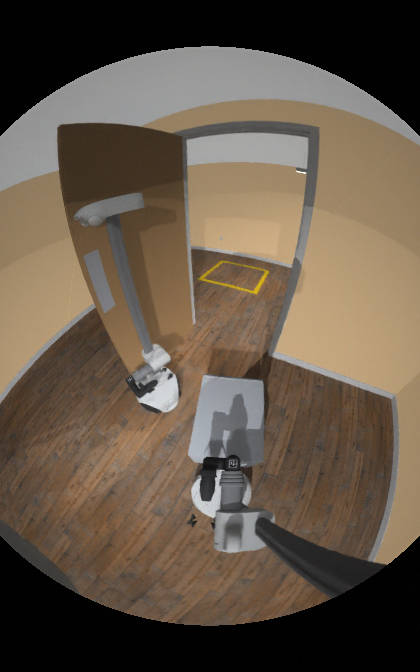

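The line to the bay is clear; continuing with a small correction.

execute_actions:
  actions:
    - {"r2":{"base":{"rotate_rad":-0.07}}}
  cameras: []

execute_actions:
  actions:
    - {"r2":{"base":{"translate_m":0.6}}}
  cameras: ["r2_head_left_camera"]

Scene clock: 93.43 s.
r1.base_odometry: x=-0.411 y=-2.953 heading=-1.323 (m, m, rad; r1's odometry frame)
r1.turned_by_wheels: +0.000 (rad since the last result)
r1.turned_by_imu: -0.001 (rad since the last result)
r1.base_tilt: forward=+0.2 right=+0.2 (deg)
r1.lidar_m: 3.84 4.81 0.73 0.47 0.40 1.22 3.86 0.44 0.25 0.25 2.07 2.36
r1.base_status: not commanded
r1.joint_positions: lift_m=+0.185 arm_m=+0.000 wrist_yaw_rad=+3.187 wrist_pitch_rad=+0.021 wrist_roll_rad=-0.008 gripper_m=+0.057
r1.joint_status: not commanded
r1.motor_effort: lift_m=+21(21) arm_m=+0(0) wrist_yaw_rad=+0(2) wrist_pitch_rad=-6(6) wrist_roll_rad=-1(1) gripper_m=-3(2) wheel_0=+9(8) wheel_1=+2(2) wheel_2=+8(7) (%)
r1.hand_pose: x=-0.1210 y=+0.0743 z=+0.3576 quat_wxyz=(-0.023, -0.010, -0.004, +1.000) (m; r1's base frame)
r1.wrist_depth_mm: - 141 243 - - 1366 1464 / - 109 140 - - 1336 1430 / - 112 139 - - 1336 1430 / - 124 154 - - 1336 1464 / 139 931 - - - 1308 1430 / 452 1756 1397 1808 221 1336 1397 / 676 1008 946 1098 946 976 1060
r2.base_odometry: x=-2.482 y=+1.294 heading=-3.032 (m, m, rad; r2's odometry frame)
r2.turned_by_wheels: -0.070 (rad since the last result)
r2.turned_by_imu: -0.067 (rad since the last result)
r2.base_tilt: forward=-0.3 right=+0.2 (deg)
r2.lidar_m: 0.25 0.25 0.84 2.99 3.63 4.33 3.15 1.96 1.77 1.78 1.66 0.25
r2.base_status: done
r2.joint_positions: lift_m=+0.550 arm_m=-0.002 wrist_yaw_rad=+3.134 wrist_pitch_rad=+0.021 wrist_roll_rad=+0.016 gripper_m=+0.057
r2.joint_status: not commanded
r2.motor_effort: lift_m=+25(25) arm_m=-2(2) wrist_yaw_rad=+0(1) wrist_pitch_rad=-7(7) wrist_roll_rad=-2(2) gripper_m=-3(1) wheel_0=+6(8) wheel_1=+3(8) wheel_2=-5(5) (%)
r2.hand_pose: x=-0.1191 y=+0.0896 z=+0.7220 quat_wxyz=(+0.004, -0.010, +0.008, +1.000) (m; r2's base frame)
r2.wrist_depth_mm: 143 144 - - - - - / - 142 - - - - - / - 123 189 - - - - / 103 138 204 - - - - / 137 155 - - - - - / 1863 - - - - - - / 1863 - 193 1863 1756 - -
pictures: none
No camera images: the call's "cameras" was empty. Leave "cameras" out to get every camera's image.

Scene clock: 96.90 s.
r1.base_odometry: x=-0.411 y=-2.953 heading=-1.323 (m, m, rad; r1's odometry frame)
r1.turned_by_wheels: +0.000 (rad since the last result)
r1.turned_by_imu: -0.001 (rad since the last result)
r1.base_tilt: forward=+0.2 right=+0.2 (deg)
r1.lidar_m: 3.84 4.81 3.17 0.47 0.36 0.38 0.49 0.45 0.25 0.28 2.09 2.36
r1.base_status: not commanded
r1.joint_positions: lift_m=+0.185 arm_m=+0.000 wrist_yaw_rad=+3.187 wrist_pitch_rad=+0.021 wrist_roll_rad=-0.008 gripper_m=+0.057
r1.joint_status: not commanded
r1.motor_effort: lift_m=+21(21) arm_m=+0(0) wrist_yaw_rad=+3(1) wrist_pitch_rad=-6(6) wrist_roll_rad=-1(1) gripper_m=-6(5) wheel_0=+9(9) wheel_1=+2(2) wheel_2=+7(7) (%)
r1.hand_pose: x=-0.1210 y=+0.0743 z=+0.3576 quat_wxyz=(-0.023, -0.010, -0.004, +1.000) (m; r1's base frame)
r1.wrist_depth_mm: - 142 244 - - 1397 1464 / - 109 140 - - 1336 1499 / - 112 139 - - 1281 904 / - 124 154 654 521 415 370 / 139 931 - 676 512 413 368 / 452 1756 1397 661 220 410 368 / 683 991 931 603 473 387 366
r2.base_odometry: x=-3.078 y=+1.228 heading=-3.032 (m, m, rad; r2's odometry frame)
r2.turned_by_wheels: +0.000 (rad since the last result)
r2.turned_by_imu: +0.002 (rad since the last result)
r2.base_tilt: forward=-0.4 right=+0.2 (deg)
r2.lidar_m: 0.25 0.25 0.30 0.48 3.41 4.88 3.52 2.20 1.97 1.65 1.02 0.25
r2.base_status: done
r2.joint_positions: lift_m=+0.550 arm_m=-0.002 wrist_yaw_rad=+3.134 wrist_pitch_rad=+0.021 wrist_roll_rad=+0.016 gripper_m=+0.057
r2.joint_status: not commanded
r2.motor_effort: lift_m=+25(25) arm_m=-2(1) wrist_yaw_rad=+0(0) wrist_pitch_rad=-6(6) wrist_roll_rad=-2(2) gripper_m=+0(3) wheel_0=+4(13) wheel_1=+3(9) wheel_2=-1(16) (%)
r2.hand_pose: x=-0.1191 y=+0.0896 z=+0.7220 quat_wxyz=(+0.004, -0.010, +0.008, +1.000) (m; r2's base frame)
r2.wrist_depth_mm: 143 143 - - - - - / - 142 - - - - - / - 123 189 - - - - / 104 138 204 - - - - / 136 154 - - - - - / - - - - - - - / - - 192 1808 1661 - -
pictures: r2_head_left_camera
Images, in order (width x height): r2_head_left_camera 420x672.

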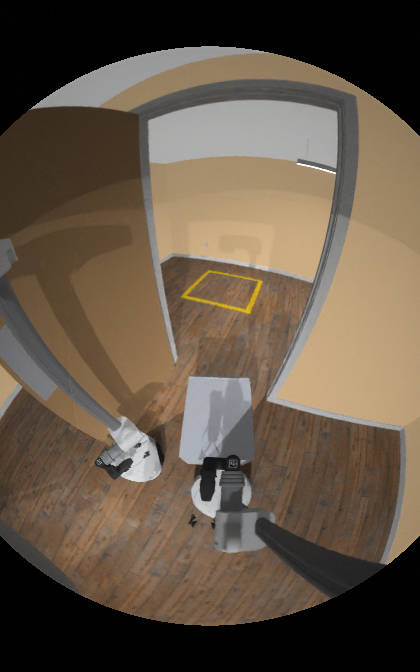

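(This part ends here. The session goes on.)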